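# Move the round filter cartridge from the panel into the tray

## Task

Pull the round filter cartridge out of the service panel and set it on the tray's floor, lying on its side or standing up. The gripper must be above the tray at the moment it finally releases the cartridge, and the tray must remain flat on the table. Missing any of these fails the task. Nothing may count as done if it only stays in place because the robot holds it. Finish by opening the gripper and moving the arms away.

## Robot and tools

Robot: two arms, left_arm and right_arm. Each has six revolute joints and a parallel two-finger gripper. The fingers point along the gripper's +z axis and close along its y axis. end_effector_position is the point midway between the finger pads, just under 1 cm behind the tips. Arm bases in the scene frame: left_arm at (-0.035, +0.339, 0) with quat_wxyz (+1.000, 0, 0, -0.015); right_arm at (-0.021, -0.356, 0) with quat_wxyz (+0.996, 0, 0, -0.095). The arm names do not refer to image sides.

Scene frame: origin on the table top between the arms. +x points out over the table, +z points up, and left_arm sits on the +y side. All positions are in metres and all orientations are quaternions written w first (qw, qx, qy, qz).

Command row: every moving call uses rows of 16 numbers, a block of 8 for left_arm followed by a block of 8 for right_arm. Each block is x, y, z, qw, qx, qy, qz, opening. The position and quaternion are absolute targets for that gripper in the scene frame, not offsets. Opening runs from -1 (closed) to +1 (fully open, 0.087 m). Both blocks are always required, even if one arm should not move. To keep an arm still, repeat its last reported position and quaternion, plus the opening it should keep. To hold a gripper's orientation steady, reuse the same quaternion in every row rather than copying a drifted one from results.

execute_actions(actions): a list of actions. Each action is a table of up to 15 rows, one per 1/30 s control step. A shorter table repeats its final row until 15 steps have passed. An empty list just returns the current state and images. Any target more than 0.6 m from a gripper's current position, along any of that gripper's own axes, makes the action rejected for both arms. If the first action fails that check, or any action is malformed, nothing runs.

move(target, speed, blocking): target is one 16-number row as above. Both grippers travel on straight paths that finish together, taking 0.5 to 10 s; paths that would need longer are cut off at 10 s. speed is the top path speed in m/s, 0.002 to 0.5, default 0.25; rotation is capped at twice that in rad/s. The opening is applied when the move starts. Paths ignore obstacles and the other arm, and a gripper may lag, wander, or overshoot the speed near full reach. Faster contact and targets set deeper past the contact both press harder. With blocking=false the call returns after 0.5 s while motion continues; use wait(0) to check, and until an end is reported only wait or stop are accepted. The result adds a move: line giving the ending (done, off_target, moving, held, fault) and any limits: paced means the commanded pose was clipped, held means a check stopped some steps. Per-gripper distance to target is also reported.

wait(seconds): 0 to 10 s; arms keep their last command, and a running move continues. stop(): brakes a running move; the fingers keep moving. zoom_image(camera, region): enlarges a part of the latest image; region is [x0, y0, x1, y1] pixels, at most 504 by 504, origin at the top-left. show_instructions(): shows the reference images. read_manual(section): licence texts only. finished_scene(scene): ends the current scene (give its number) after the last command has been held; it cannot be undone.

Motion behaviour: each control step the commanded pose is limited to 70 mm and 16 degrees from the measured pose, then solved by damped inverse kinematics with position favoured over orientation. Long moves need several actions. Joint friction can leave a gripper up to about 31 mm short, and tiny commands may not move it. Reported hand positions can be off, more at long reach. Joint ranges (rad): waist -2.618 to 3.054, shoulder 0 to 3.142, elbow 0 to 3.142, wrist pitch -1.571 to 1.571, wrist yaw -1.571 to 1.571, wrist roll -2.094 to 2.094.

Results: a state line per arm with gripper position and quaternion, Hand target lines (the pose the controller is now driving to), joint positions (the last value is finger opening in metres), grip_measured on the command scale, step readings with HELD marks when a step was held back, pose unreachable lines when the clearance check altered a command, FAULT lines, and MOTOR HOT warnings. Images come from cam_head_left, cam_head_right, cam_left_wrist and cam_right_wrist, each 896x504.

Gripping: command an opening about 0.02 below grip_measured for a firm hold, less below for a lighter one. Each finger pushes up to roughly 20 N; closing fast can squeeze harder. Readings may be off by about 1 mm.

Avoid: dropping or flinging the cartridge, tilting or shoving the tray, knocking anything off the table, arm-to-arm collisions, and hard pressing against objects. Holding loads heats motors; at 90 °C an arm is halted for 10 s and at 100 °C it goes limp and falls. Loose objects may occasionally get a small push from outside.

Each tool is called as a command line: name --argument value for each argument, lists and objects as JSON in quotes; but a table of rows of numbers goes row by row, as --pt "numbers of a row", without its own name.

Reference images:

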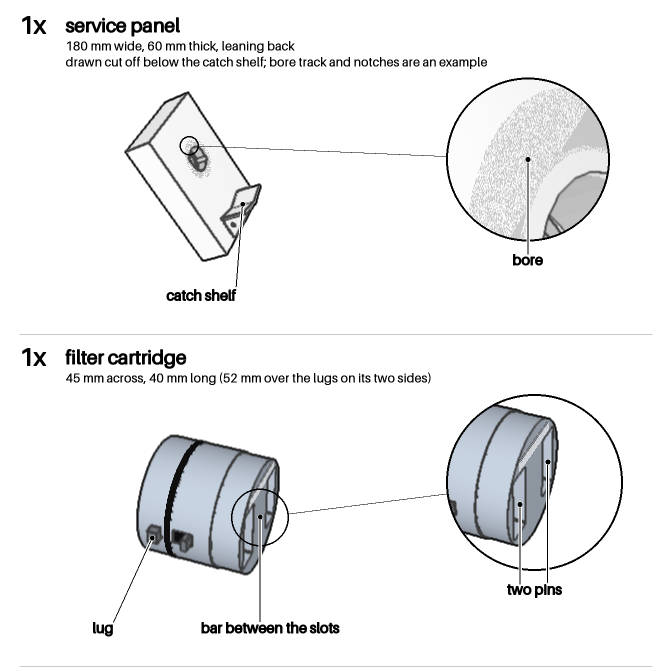

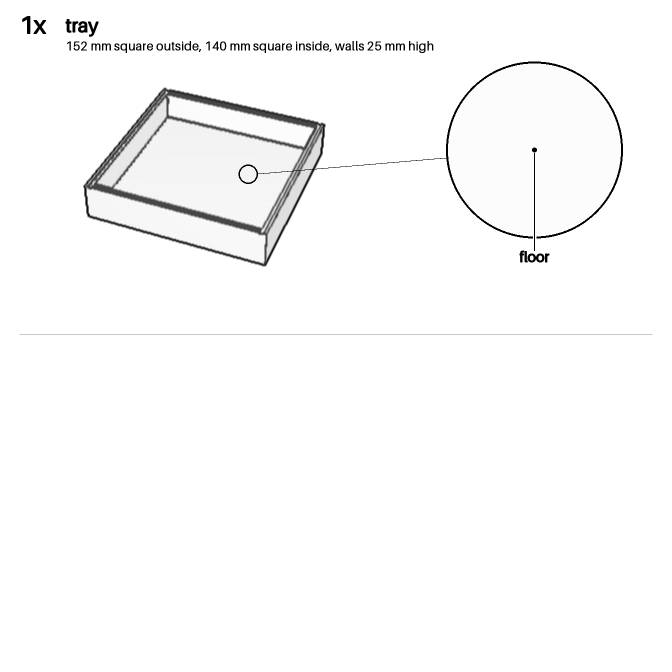

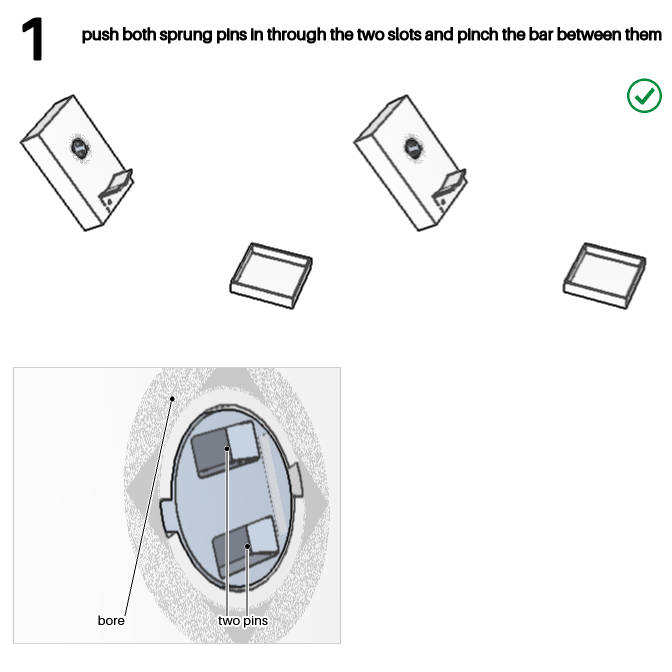

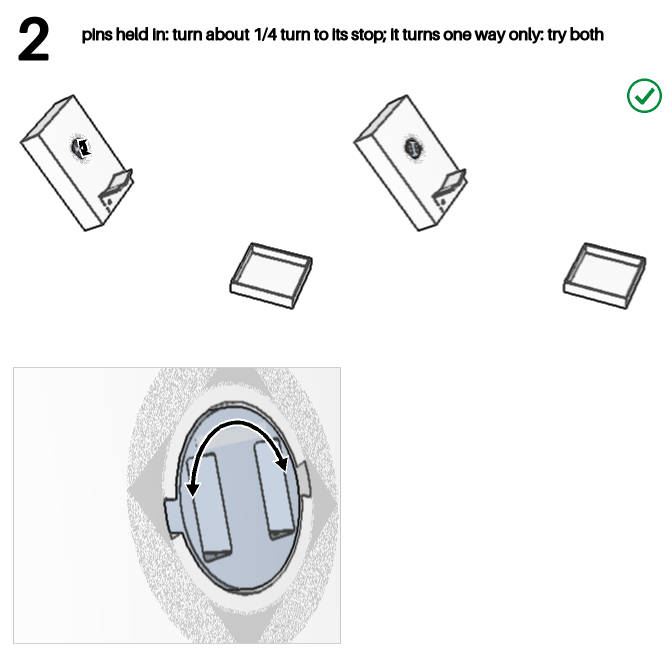

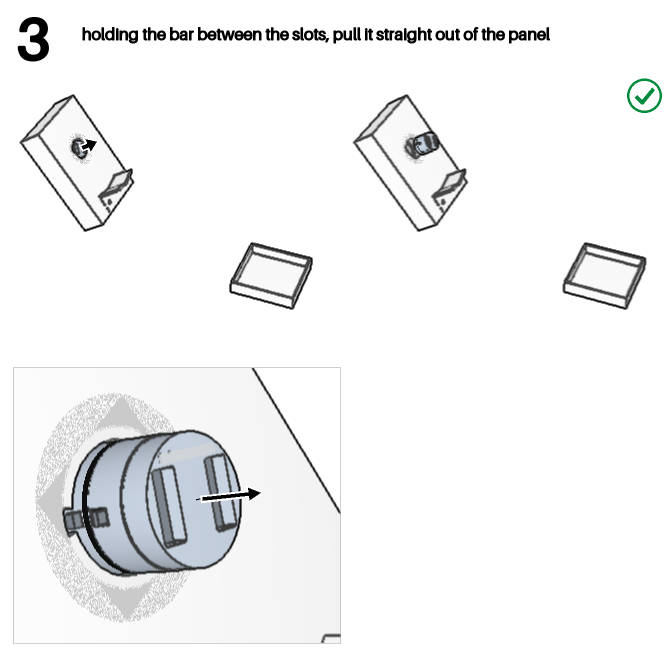

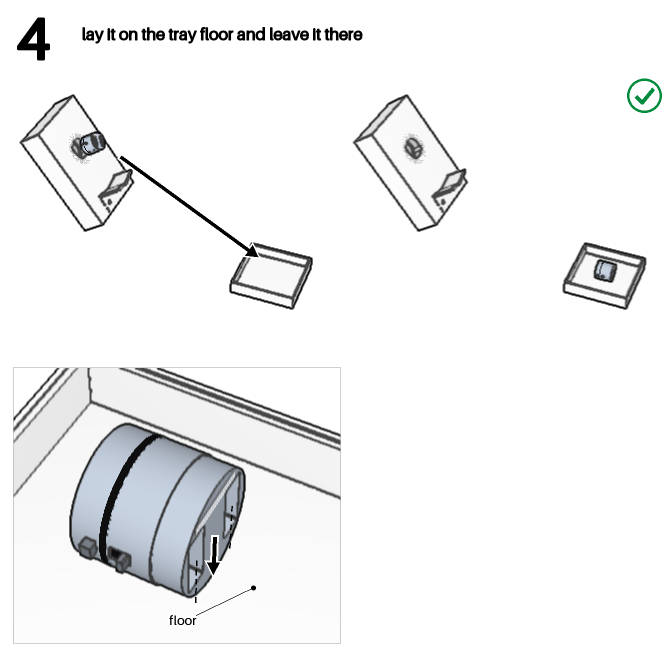

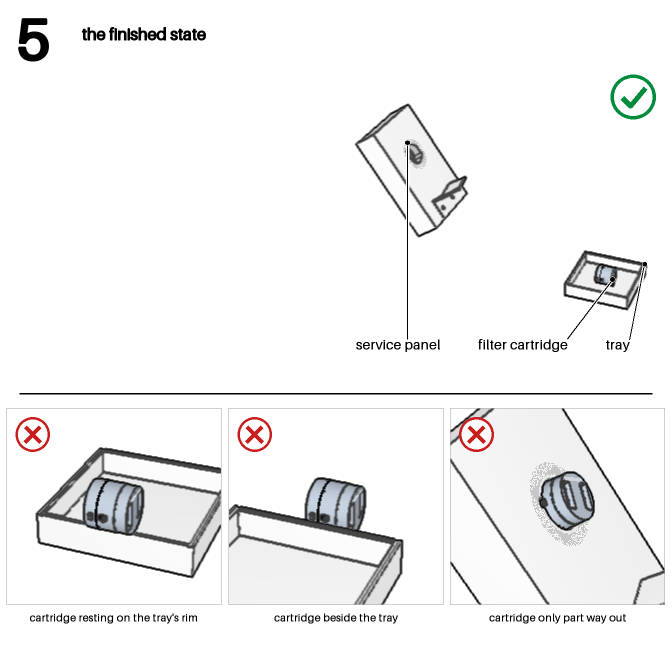

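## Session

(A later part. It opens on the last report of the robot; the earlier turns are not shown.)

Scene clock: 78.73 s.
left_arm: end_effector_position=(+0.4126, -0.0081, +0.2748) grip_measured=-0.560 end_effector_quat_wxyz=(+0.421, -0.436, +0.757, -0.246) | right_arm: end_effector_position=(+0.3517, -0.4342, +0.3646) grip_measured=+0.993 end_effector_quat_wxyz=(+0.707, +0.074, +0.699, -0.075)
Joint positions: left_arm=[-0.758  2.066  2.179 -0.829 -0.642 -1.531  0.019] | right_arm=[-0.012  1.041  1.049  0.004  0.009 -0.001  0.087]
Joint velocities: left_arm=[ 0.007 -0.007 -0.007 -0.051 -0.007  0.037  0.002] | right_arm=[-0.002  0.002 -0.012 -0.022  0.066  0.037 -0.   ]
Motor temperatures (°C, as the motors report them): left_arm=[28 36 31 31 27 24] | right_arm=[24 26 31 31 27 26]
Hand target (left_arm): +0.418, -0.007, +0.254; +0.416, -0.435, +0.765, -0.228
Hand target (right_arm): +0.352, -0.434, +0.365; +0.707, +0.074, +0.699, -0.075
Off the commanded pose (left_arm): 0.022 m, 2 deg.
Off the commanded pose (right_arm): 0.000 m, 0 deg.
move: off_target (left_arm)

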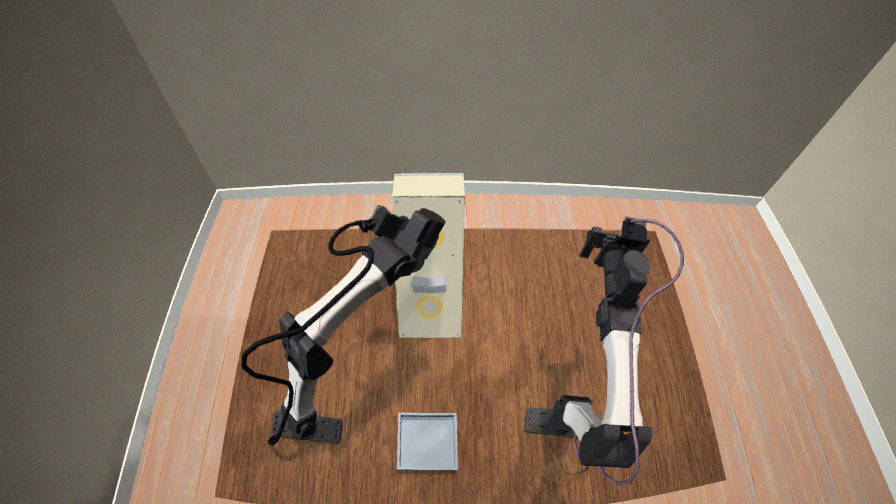

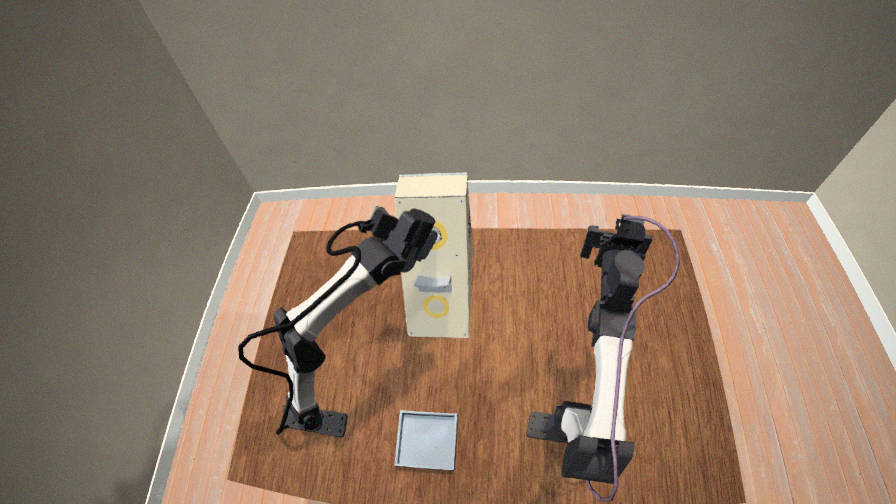

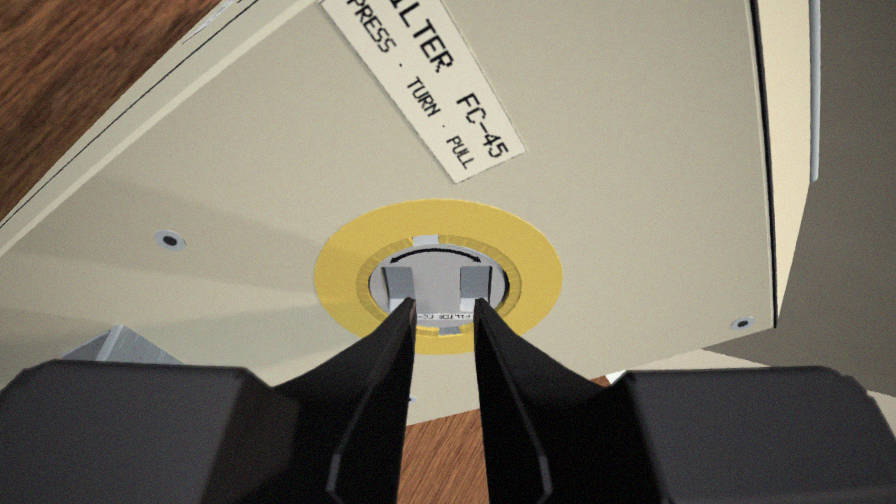

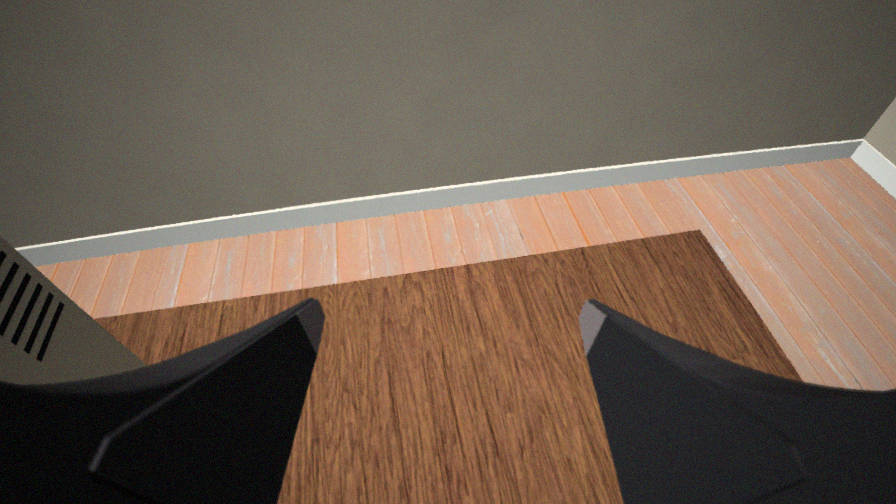

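move --target '[0.392,-0.009,0.277,0.418,-0.436,0.764,-0.232,-0.56,0.3517,-0.4342,0.3646,0.707,0.074,0.699,-0.075,1]' --speed 0.06

move --target '[0.4165,-0.0053,0.256,0.4173,-0.4356,0.7655,-0.2293,-0.56,0.3517,-0.4342,0.3646,0.707,0.074,0.699,-0.075,1]' --speed 0.04

zoom_image --camera "cam_left_wrist" --region '[320, 170, 570, 370]'

Scene clock: 87.40 s.
left_arm: end_effector_position=(+0.3990, -0.0100, +0.2661) grip_measured=-0.560 end_effector_quat_wxyz=(+0.415, -0.436, +0.766, -0.227) | right_arm: end_effector_position=(+0.3517, -0.4342, +0.3646) grip_measured=+0.993 end_effector_quat_wxyz=(+0.707, +0.074, +0.699, -0.075)
Joint positions: left_arm=[-0.783  2.066  2.179 -0.889 -0.662 -1.561  0.019] | right_arm=[-0.012  1.041  1.049  0.004  0.009 -0.001  0.087]
Joint velocities: left_arm=[ 0.002 -0.007 -0.012 -0.037  0.022 -0.037  0.   ] | right_arm=[-0.002  0.007 -0.012  0.007  0.007 -0.081  0.   ]
Motor temperatures (°C, as the motors report them): left_arm=[28 37 31 32 27 24] | right_arm=[24 26 31 32 27 26]
Hand target (left_arm): +0.392, -0.009, +0.277; +0.417, -0.436, +0.763, -0.232
Hand target (right_arm): +0.352, -0.434, +0.365; +0.707, +0.074, +0.699, -0.075
Off the commanded pose (left_arm): 0.013 m, 1 deg.
Off the commanded pose (right_arm): 0.000 m, 0 deg.
move: off_target (left_arm)

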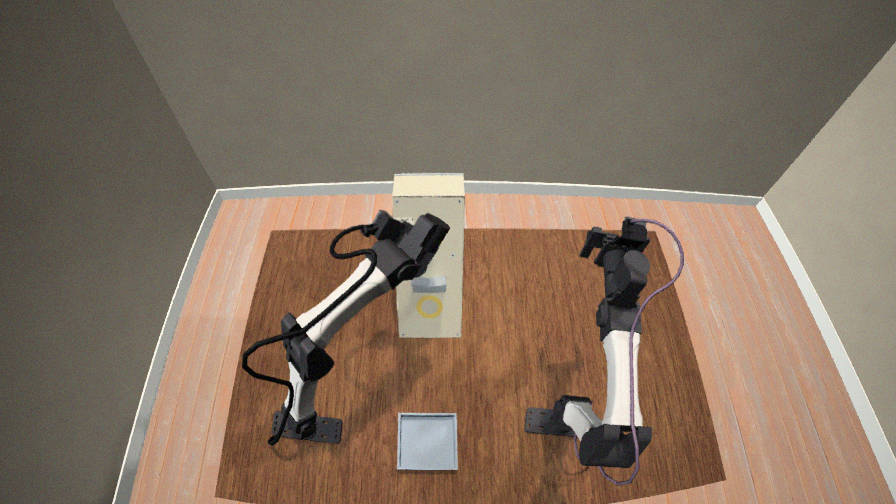

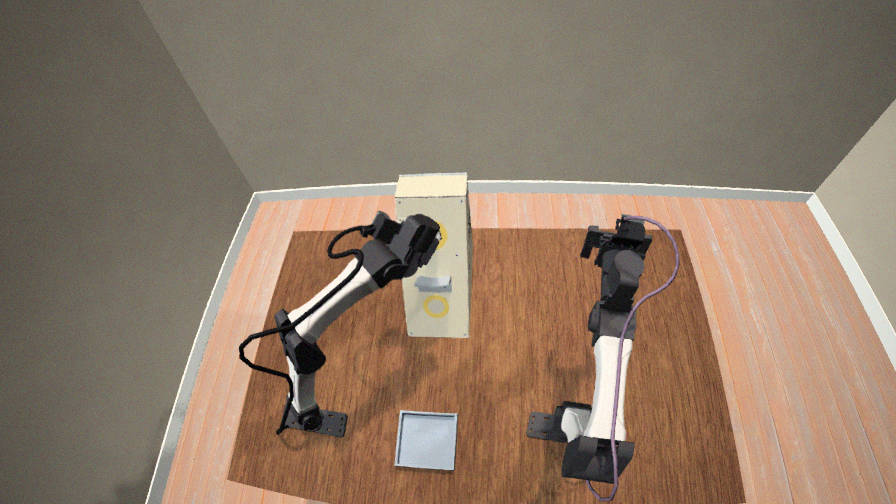

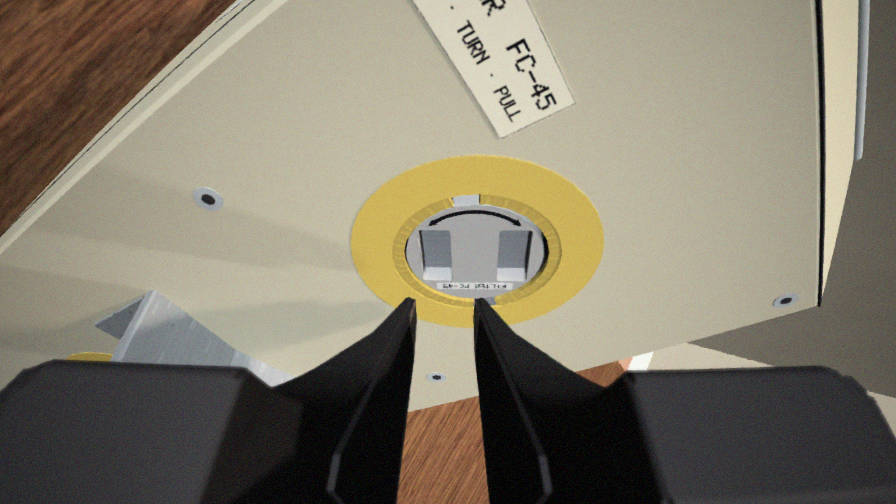

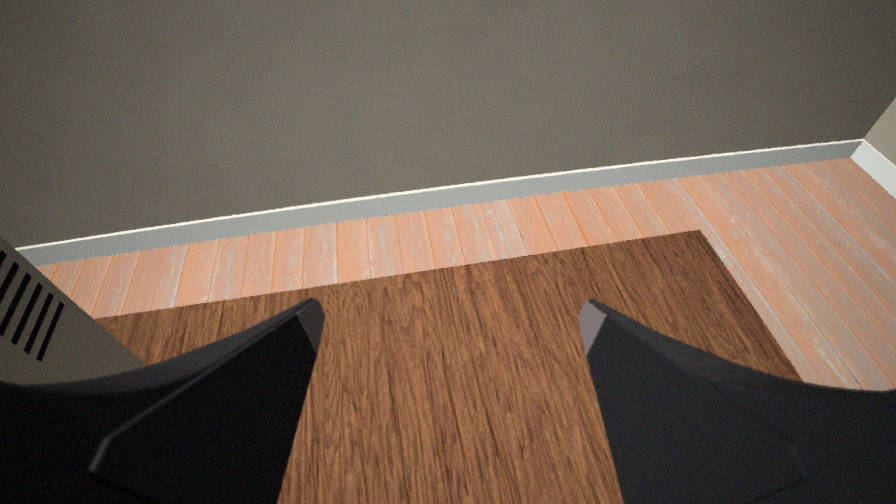

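Scene clock: 88.27 s.
left_arm: end_effector_position=(+0.4119, -0.0080, +0.2743) grip_measured=-0.560 end_effector_quat_wxyz=(+0.420, -0.437, +0.756, -0.245) | right_arm: end_effector_position=(+0.3517, -0.4342, +0.3646) grip_measured=+0.993 end_effector_quat_wxyz=(+0.707, +0.074, +0.699, -0.075)
Joint positions: left_arm=[-0.759  2.066  2.179 -0.833 -0.645 -1.537  0.019] | right_arm=[-0.012  1.041  1.049  0.004  0.009 -0.001  0.087]
Joint velocities: left_arm=[-0.012 -0.007  0.012  0.066 -0.066  0.037 -0.   ] | right_arm=[-0.007  0.002 -0.007 -0.022  0.037 -0.022 -0.   ]
Motor temperatures (°C, as the motors report them): left_arm=[28 37 31 32 27 24] | right_arm=[24 26 31 32 27 26]
Hand target (left_arm): +0.416, -0.005, +0.256; +0.417, -0.435, +0.765, -0.229
Hand target (right_arm): +0.352, -0.434, +0.365; +0.707, +0.074, +0.699, -0.075
Off the commanded pose (left_arm): 0.019 m, 2 deg.
Off the commanded pose (right_arm): 0.000 m, 0 deg.
move: off_target (left_arm)

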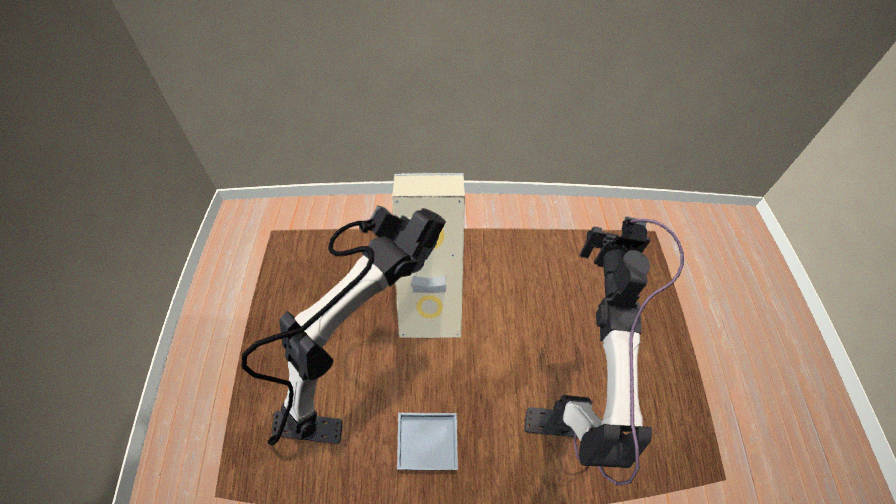

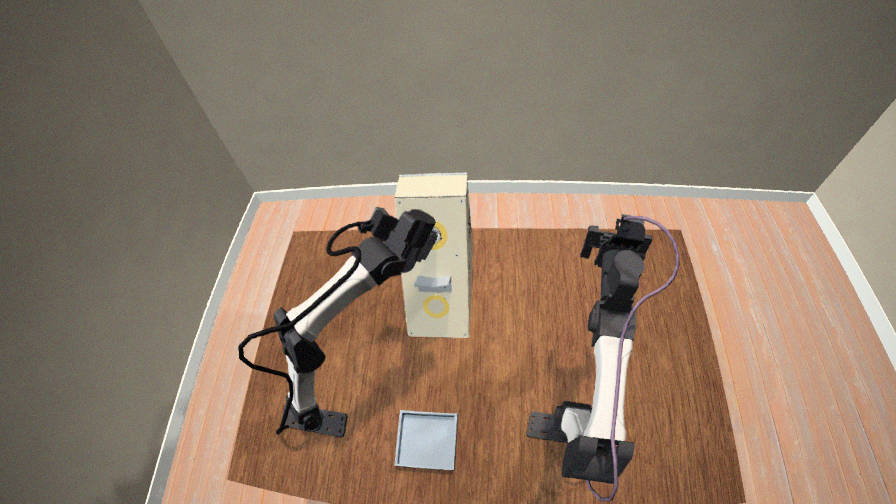

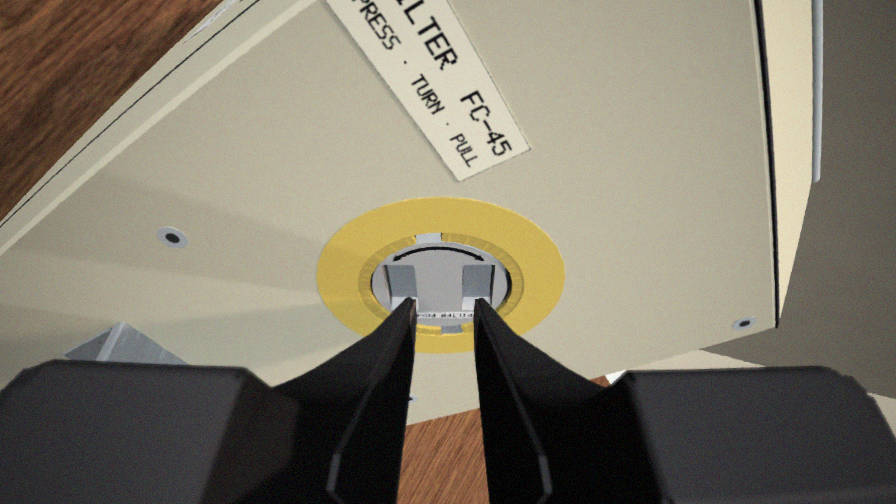

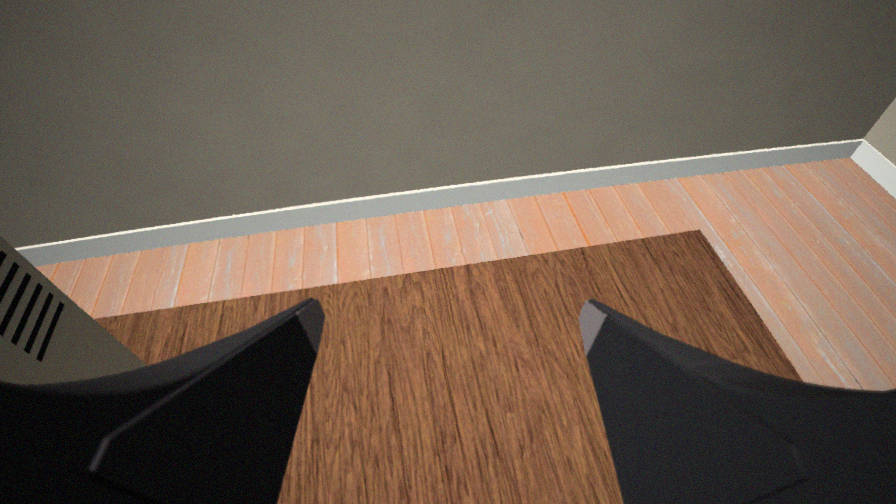

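Region (320, 170, 570, 370) of cam_left_wrist's 896x504 image, scaled by 2.016, with more detail than that image has; it fills the top 403 rows of this view, and the rest is white.

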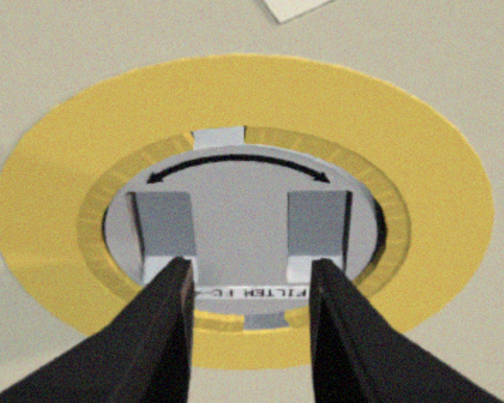

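move --target '[0.425,-0.0041,0.248,0.417,-0.435,0.767,-0.226,-0.53,0.3517,-0.4342,0.3646,0.707,0.074,0.699,-0.075,1]' --speed 0.025

zoom_image --camera "cam_left_wrist" --region '[320, 170, 570, 370]'

Scene clock: 93.53 s.
left_arm: end_effector_position=(+0.4176, -0.0061, +0.2774) grip_measured=-0.530 end_effector_quat_wxyz=(+0.422, -0.437, +0.754, -0.251) | right_arm: end_effector_position=(+0.3517, -0.4342, +0.3646) grip_measured=+0.993 end_effector_quat_wxyz=(+0.707, +0.074, +0.699, -0.075)
Joint positions: left_arm=[-0.746  2.066  2.179 -0.811 -0.634 -1.523  0.021] | right_arm=[-0.012  1.041  1.049  0.004  0.009 -0.001  0.087]
Joint velocities: left_arm=[ 0.002  0.007  0.007 -0.007 -0.037 -0.022  0.001] | right_arm=[ 0.002 -0.027  0.017 -0.007  0.066  0.007 -0.   ]
Motor temperatures (°C, as the motors report them): left_arm=[28 38 31 32 27 24] | right_arm=[24 26 31 32 27 26]
Hand target (left_arm): +0.424, -0.004, +0.248; +0.416, -0.434, +0.766, -0.226
Hand target (right_arm): +0.352, -0.434, +0.365; +0.707, +0.074, +0.699, -0.075
Off the commanded pose (left_arm): 0.030 m, 3 deg.
Off the commanded pose (right_arm): 0.000 m, 0 deg.
move: off_target (left_arm)

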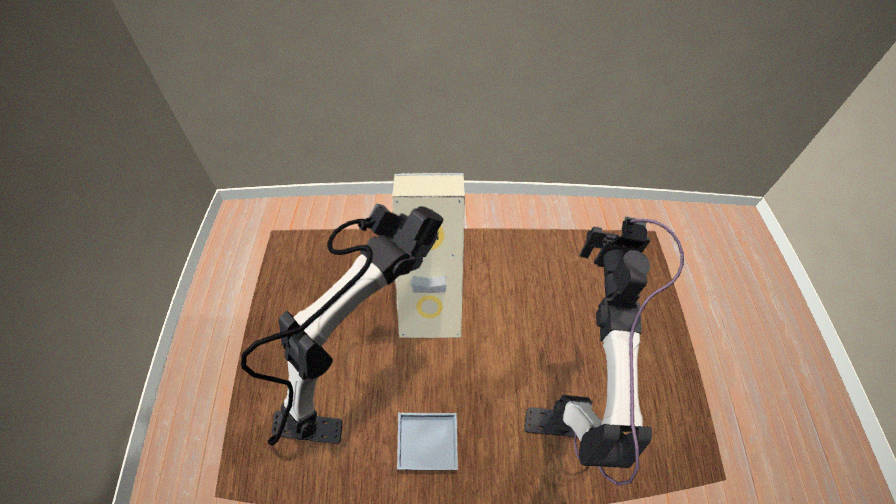

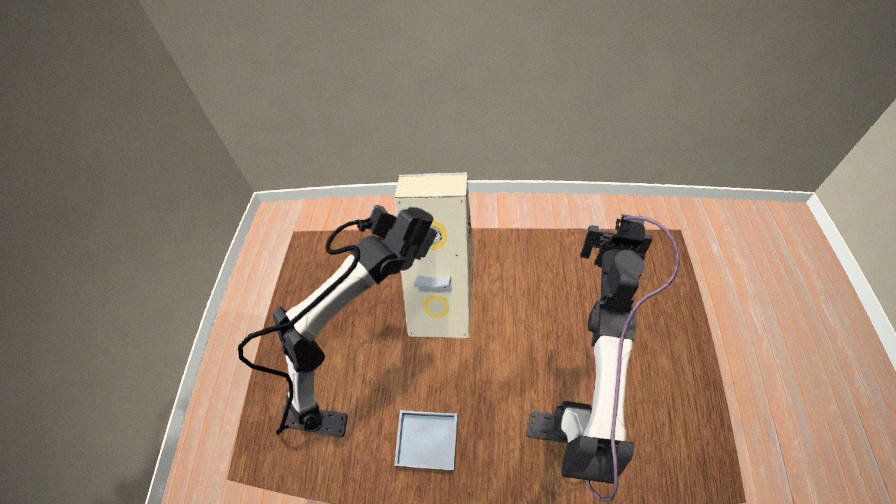

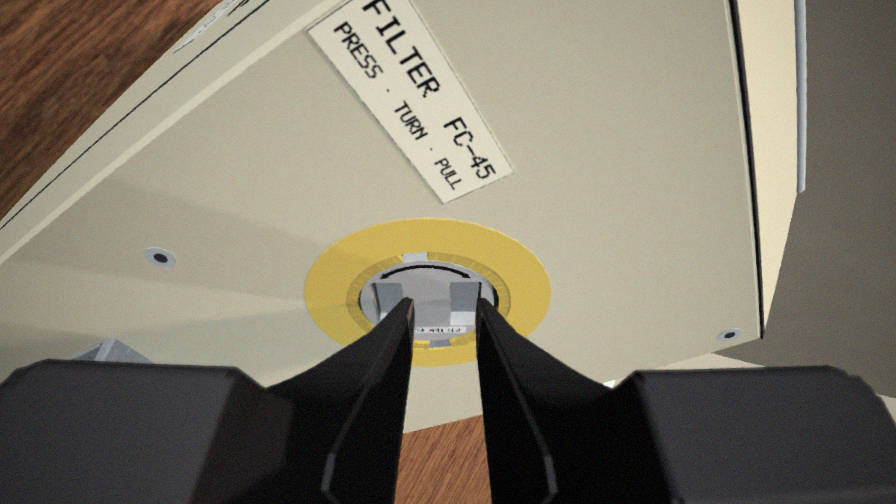

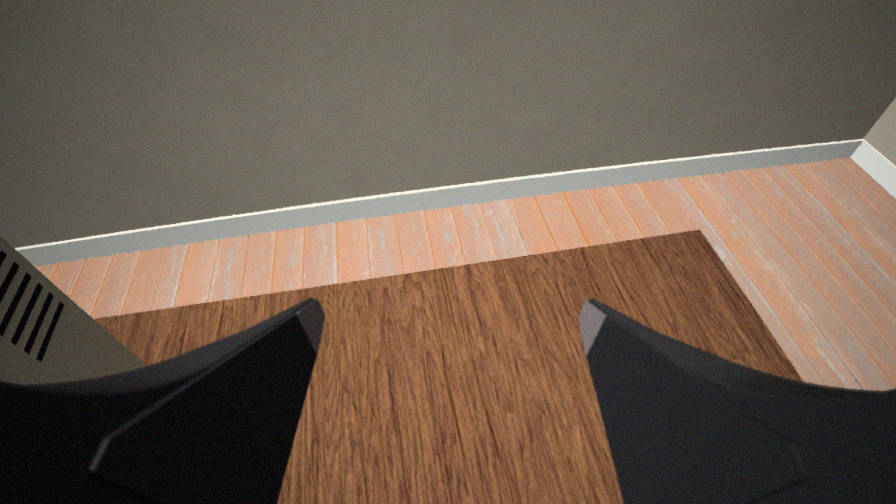

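Region (320, 170, 570, 370) of cam_left_wrist's 896x504 image, scaled by 2.016, with more detail than that image has; it fills the top 403 rows of this view, and the rest is white.

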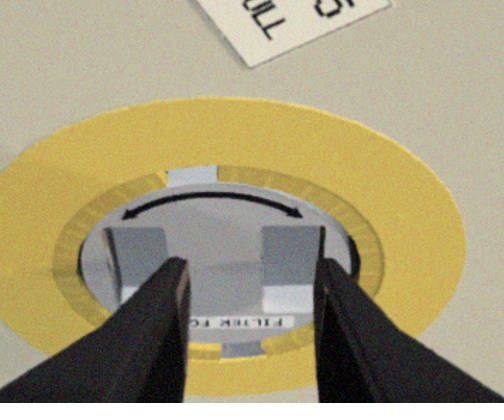

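move --target '[0.365,-0.007,0.300,0.42,-0.437,0.758,-0.242,-0.55,0.3517,-0.4342,0.3646,0.707,0.074,0.699,-0.075,1]' --speed 0.1

move --target '[0.417,-0.0061,0.257,0.418,-0.4354,0.765,-0.2305,-0.55,0.3517,-0.4342,0.3646,0.707,0.074,0.699,-0.075,1]' --speed 0.06

zoom_image --camera "cam_left_wrist" --region '[320, 170, 570, 370]'

Scene clock: 111.57 s.
left_arm: end_effector_position=(+0.3710, -0.0076, +0.3042) grip_measured=-0.550 end_effector_quat_wxyz=(+0.420, -0.439, +0.753, -0.252) | right_arm: end_effector_position=(+0.3517, -0.4342, +0.3646) grip_measured=+0.993 end_effector_quat_wxyz=(+0.707, +0.074, +0.699, -0.075)
Joint positions: left_arm=[-0.828  1.98   2.179 -0.943 -0.693 -1.6    0.02 ] | right_arm=[-0.012  1.041  1.049  0.004  0.009 -0.001  0.087]
Joint velocities: left_arm=[-0.007 -0.007  0.002 -0.022  0.007  0.022  0.001] | right_arm=[-0.012  0.017 -0.022  0.051  0.022 -0.037 -0.001]
Motor temperatures (°C, as the motors report them): left_arm=[28 38 31 32 27 24] | right_arm=[24 26 32 32 27 26]
Hand target (left_arm): +0.365, -0.006, +0.300; +0.419, -0.437, +0.758, -0.242
Hand target (right_arm): +0.352, -0.434, +0.365; +0.707, +0.074, +0.699, -0.075
Off the commanded pose (left_arm): 0.007 m, 1 deg.
Off the commanded pose (right_arm): 0.000 m, 0 deg.
move: done

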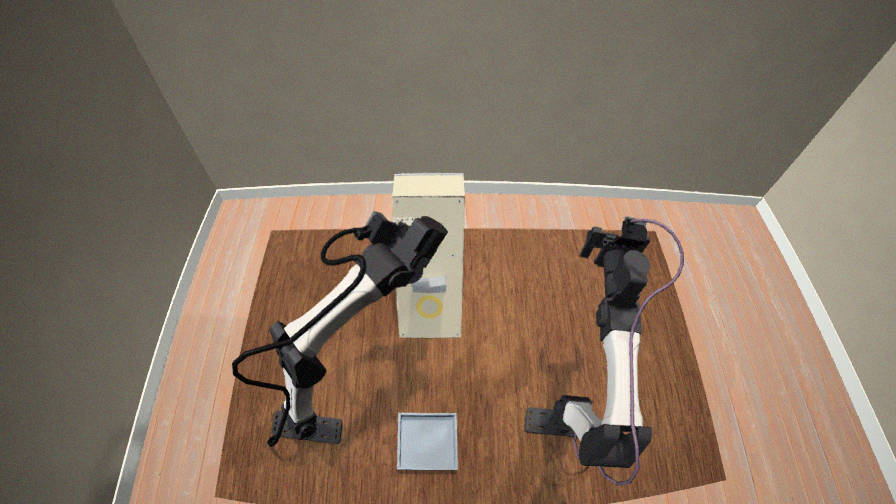

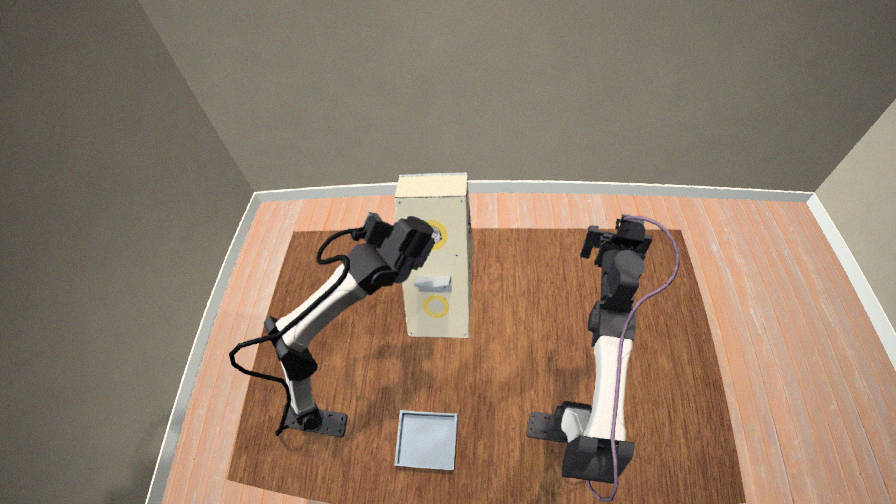

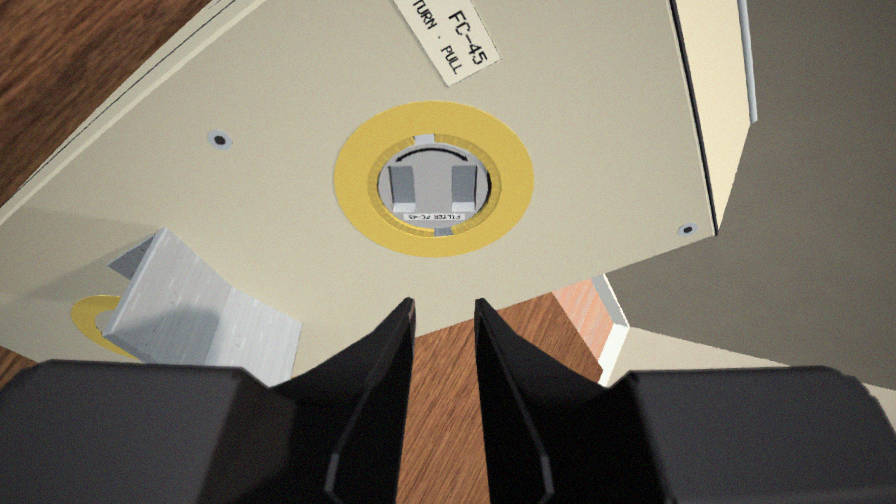

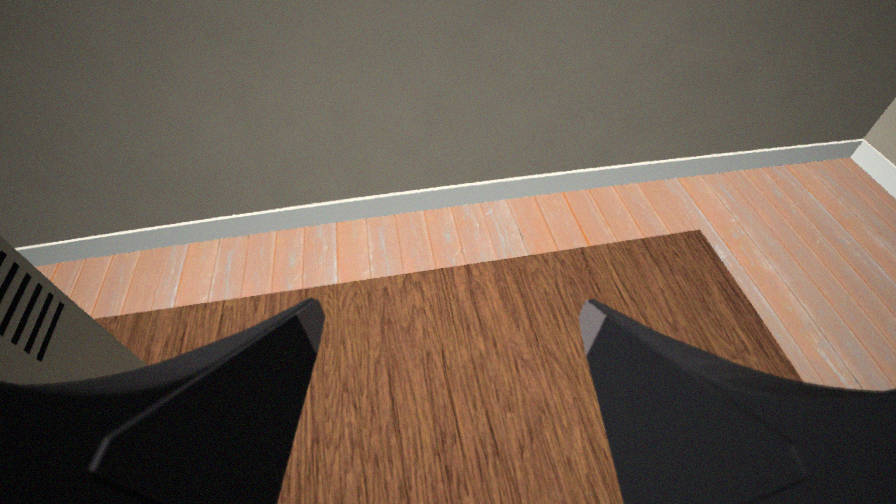

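Scene clock: 113.03 s.
left_arm: end_effector_position=(+0.4112, -0.0088, +0.2733) grip_measured=-0.550 end_effector_quat_wxyz=(+0.420, -0.436, +0.757, -0.244) | right_arm: end_effector_position=(+0.3517, -0.4342, +0.3646) grip_measured=+0.993 end_effector_quat_wxyz=(+0.707, +0.074, +0.699, -0.075)
Joint positions: left_arm=[-0.761  2.067  2.179 -0.835 -0.646 -1.536  0.02 ] | right_arm=[-0.012  1.041  1.049  0.004  0.009 -0.001  0.087]
Joint velocities: left_arm=[ 0.022 -0.007  0.012  0.007  0.081  0.007  0.   ] | right_arm=[ 0.002  0.002  0.012  0.051  0.037 -0.037  0.   ]
Motor temperatures (°C, as the motors report them): left_arm=[28 38 31 32 27 24] | right_arm=[24 26 32 33 27 26]
Hand target (left_arm): +0.417, -0.007, +0.257; +0.418, -0.435, +0.764, -0.230
Hand target (right_arm): +0.352, -0.434, +0.365; +0.707, +0.074, +0.699, -0.075
Off the commanded pose (left_arm): 0.018 m, 2 deg.
Off the commanded pose (right_arm): 0.000 m, 0 deg.
move: off_target (left_arm)

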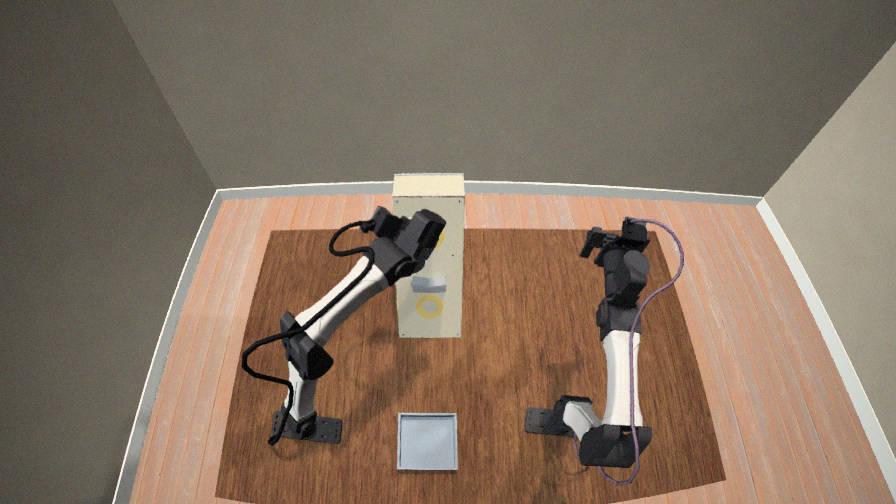

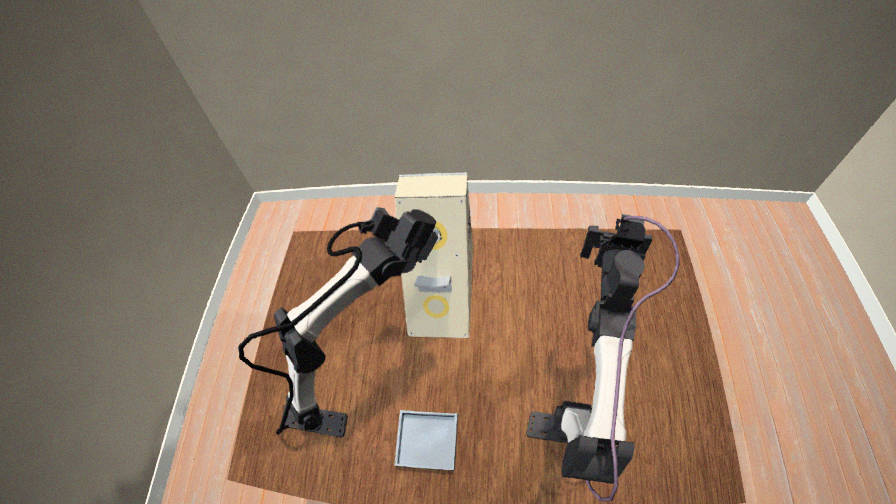

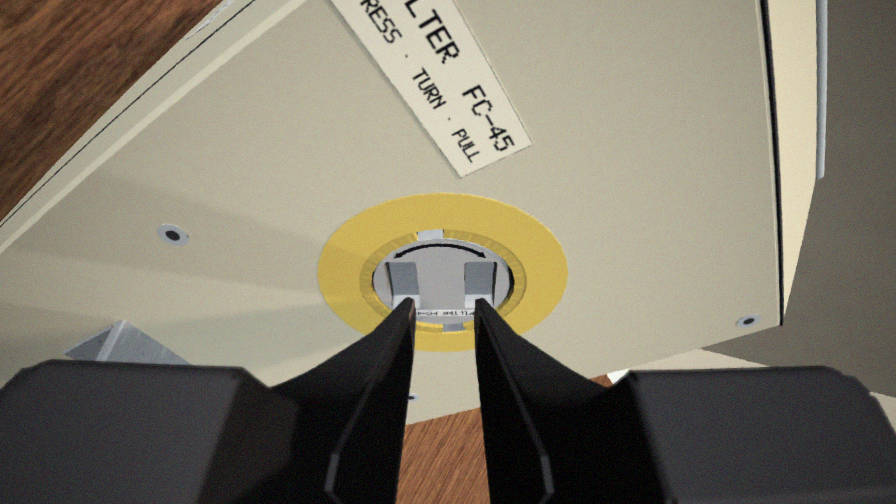

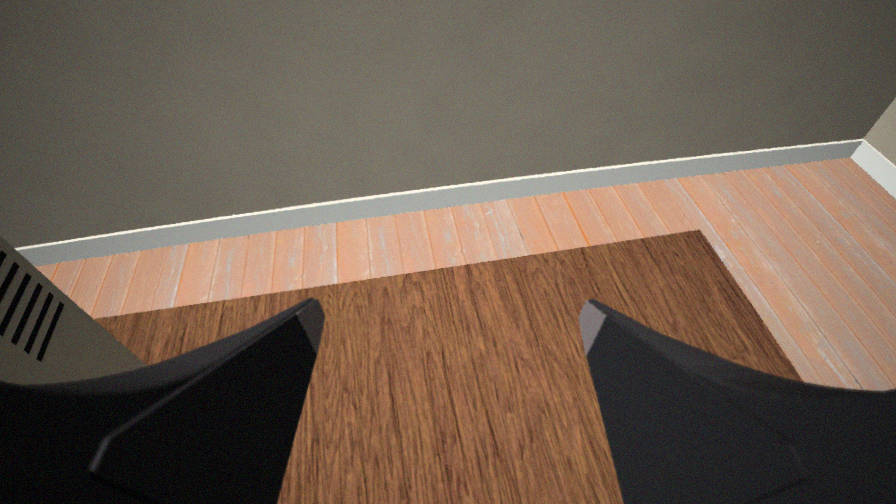

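Region (320, 170, 570, 370) of cam_left_wrist's 896x504 image, scaled by 2.016, with more detail than that image has; it fills the top 403 rows of this view, and the rest is white.

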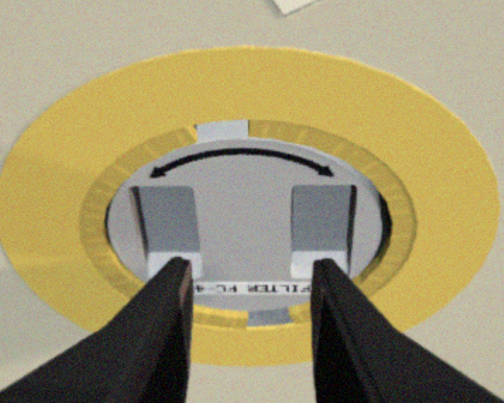

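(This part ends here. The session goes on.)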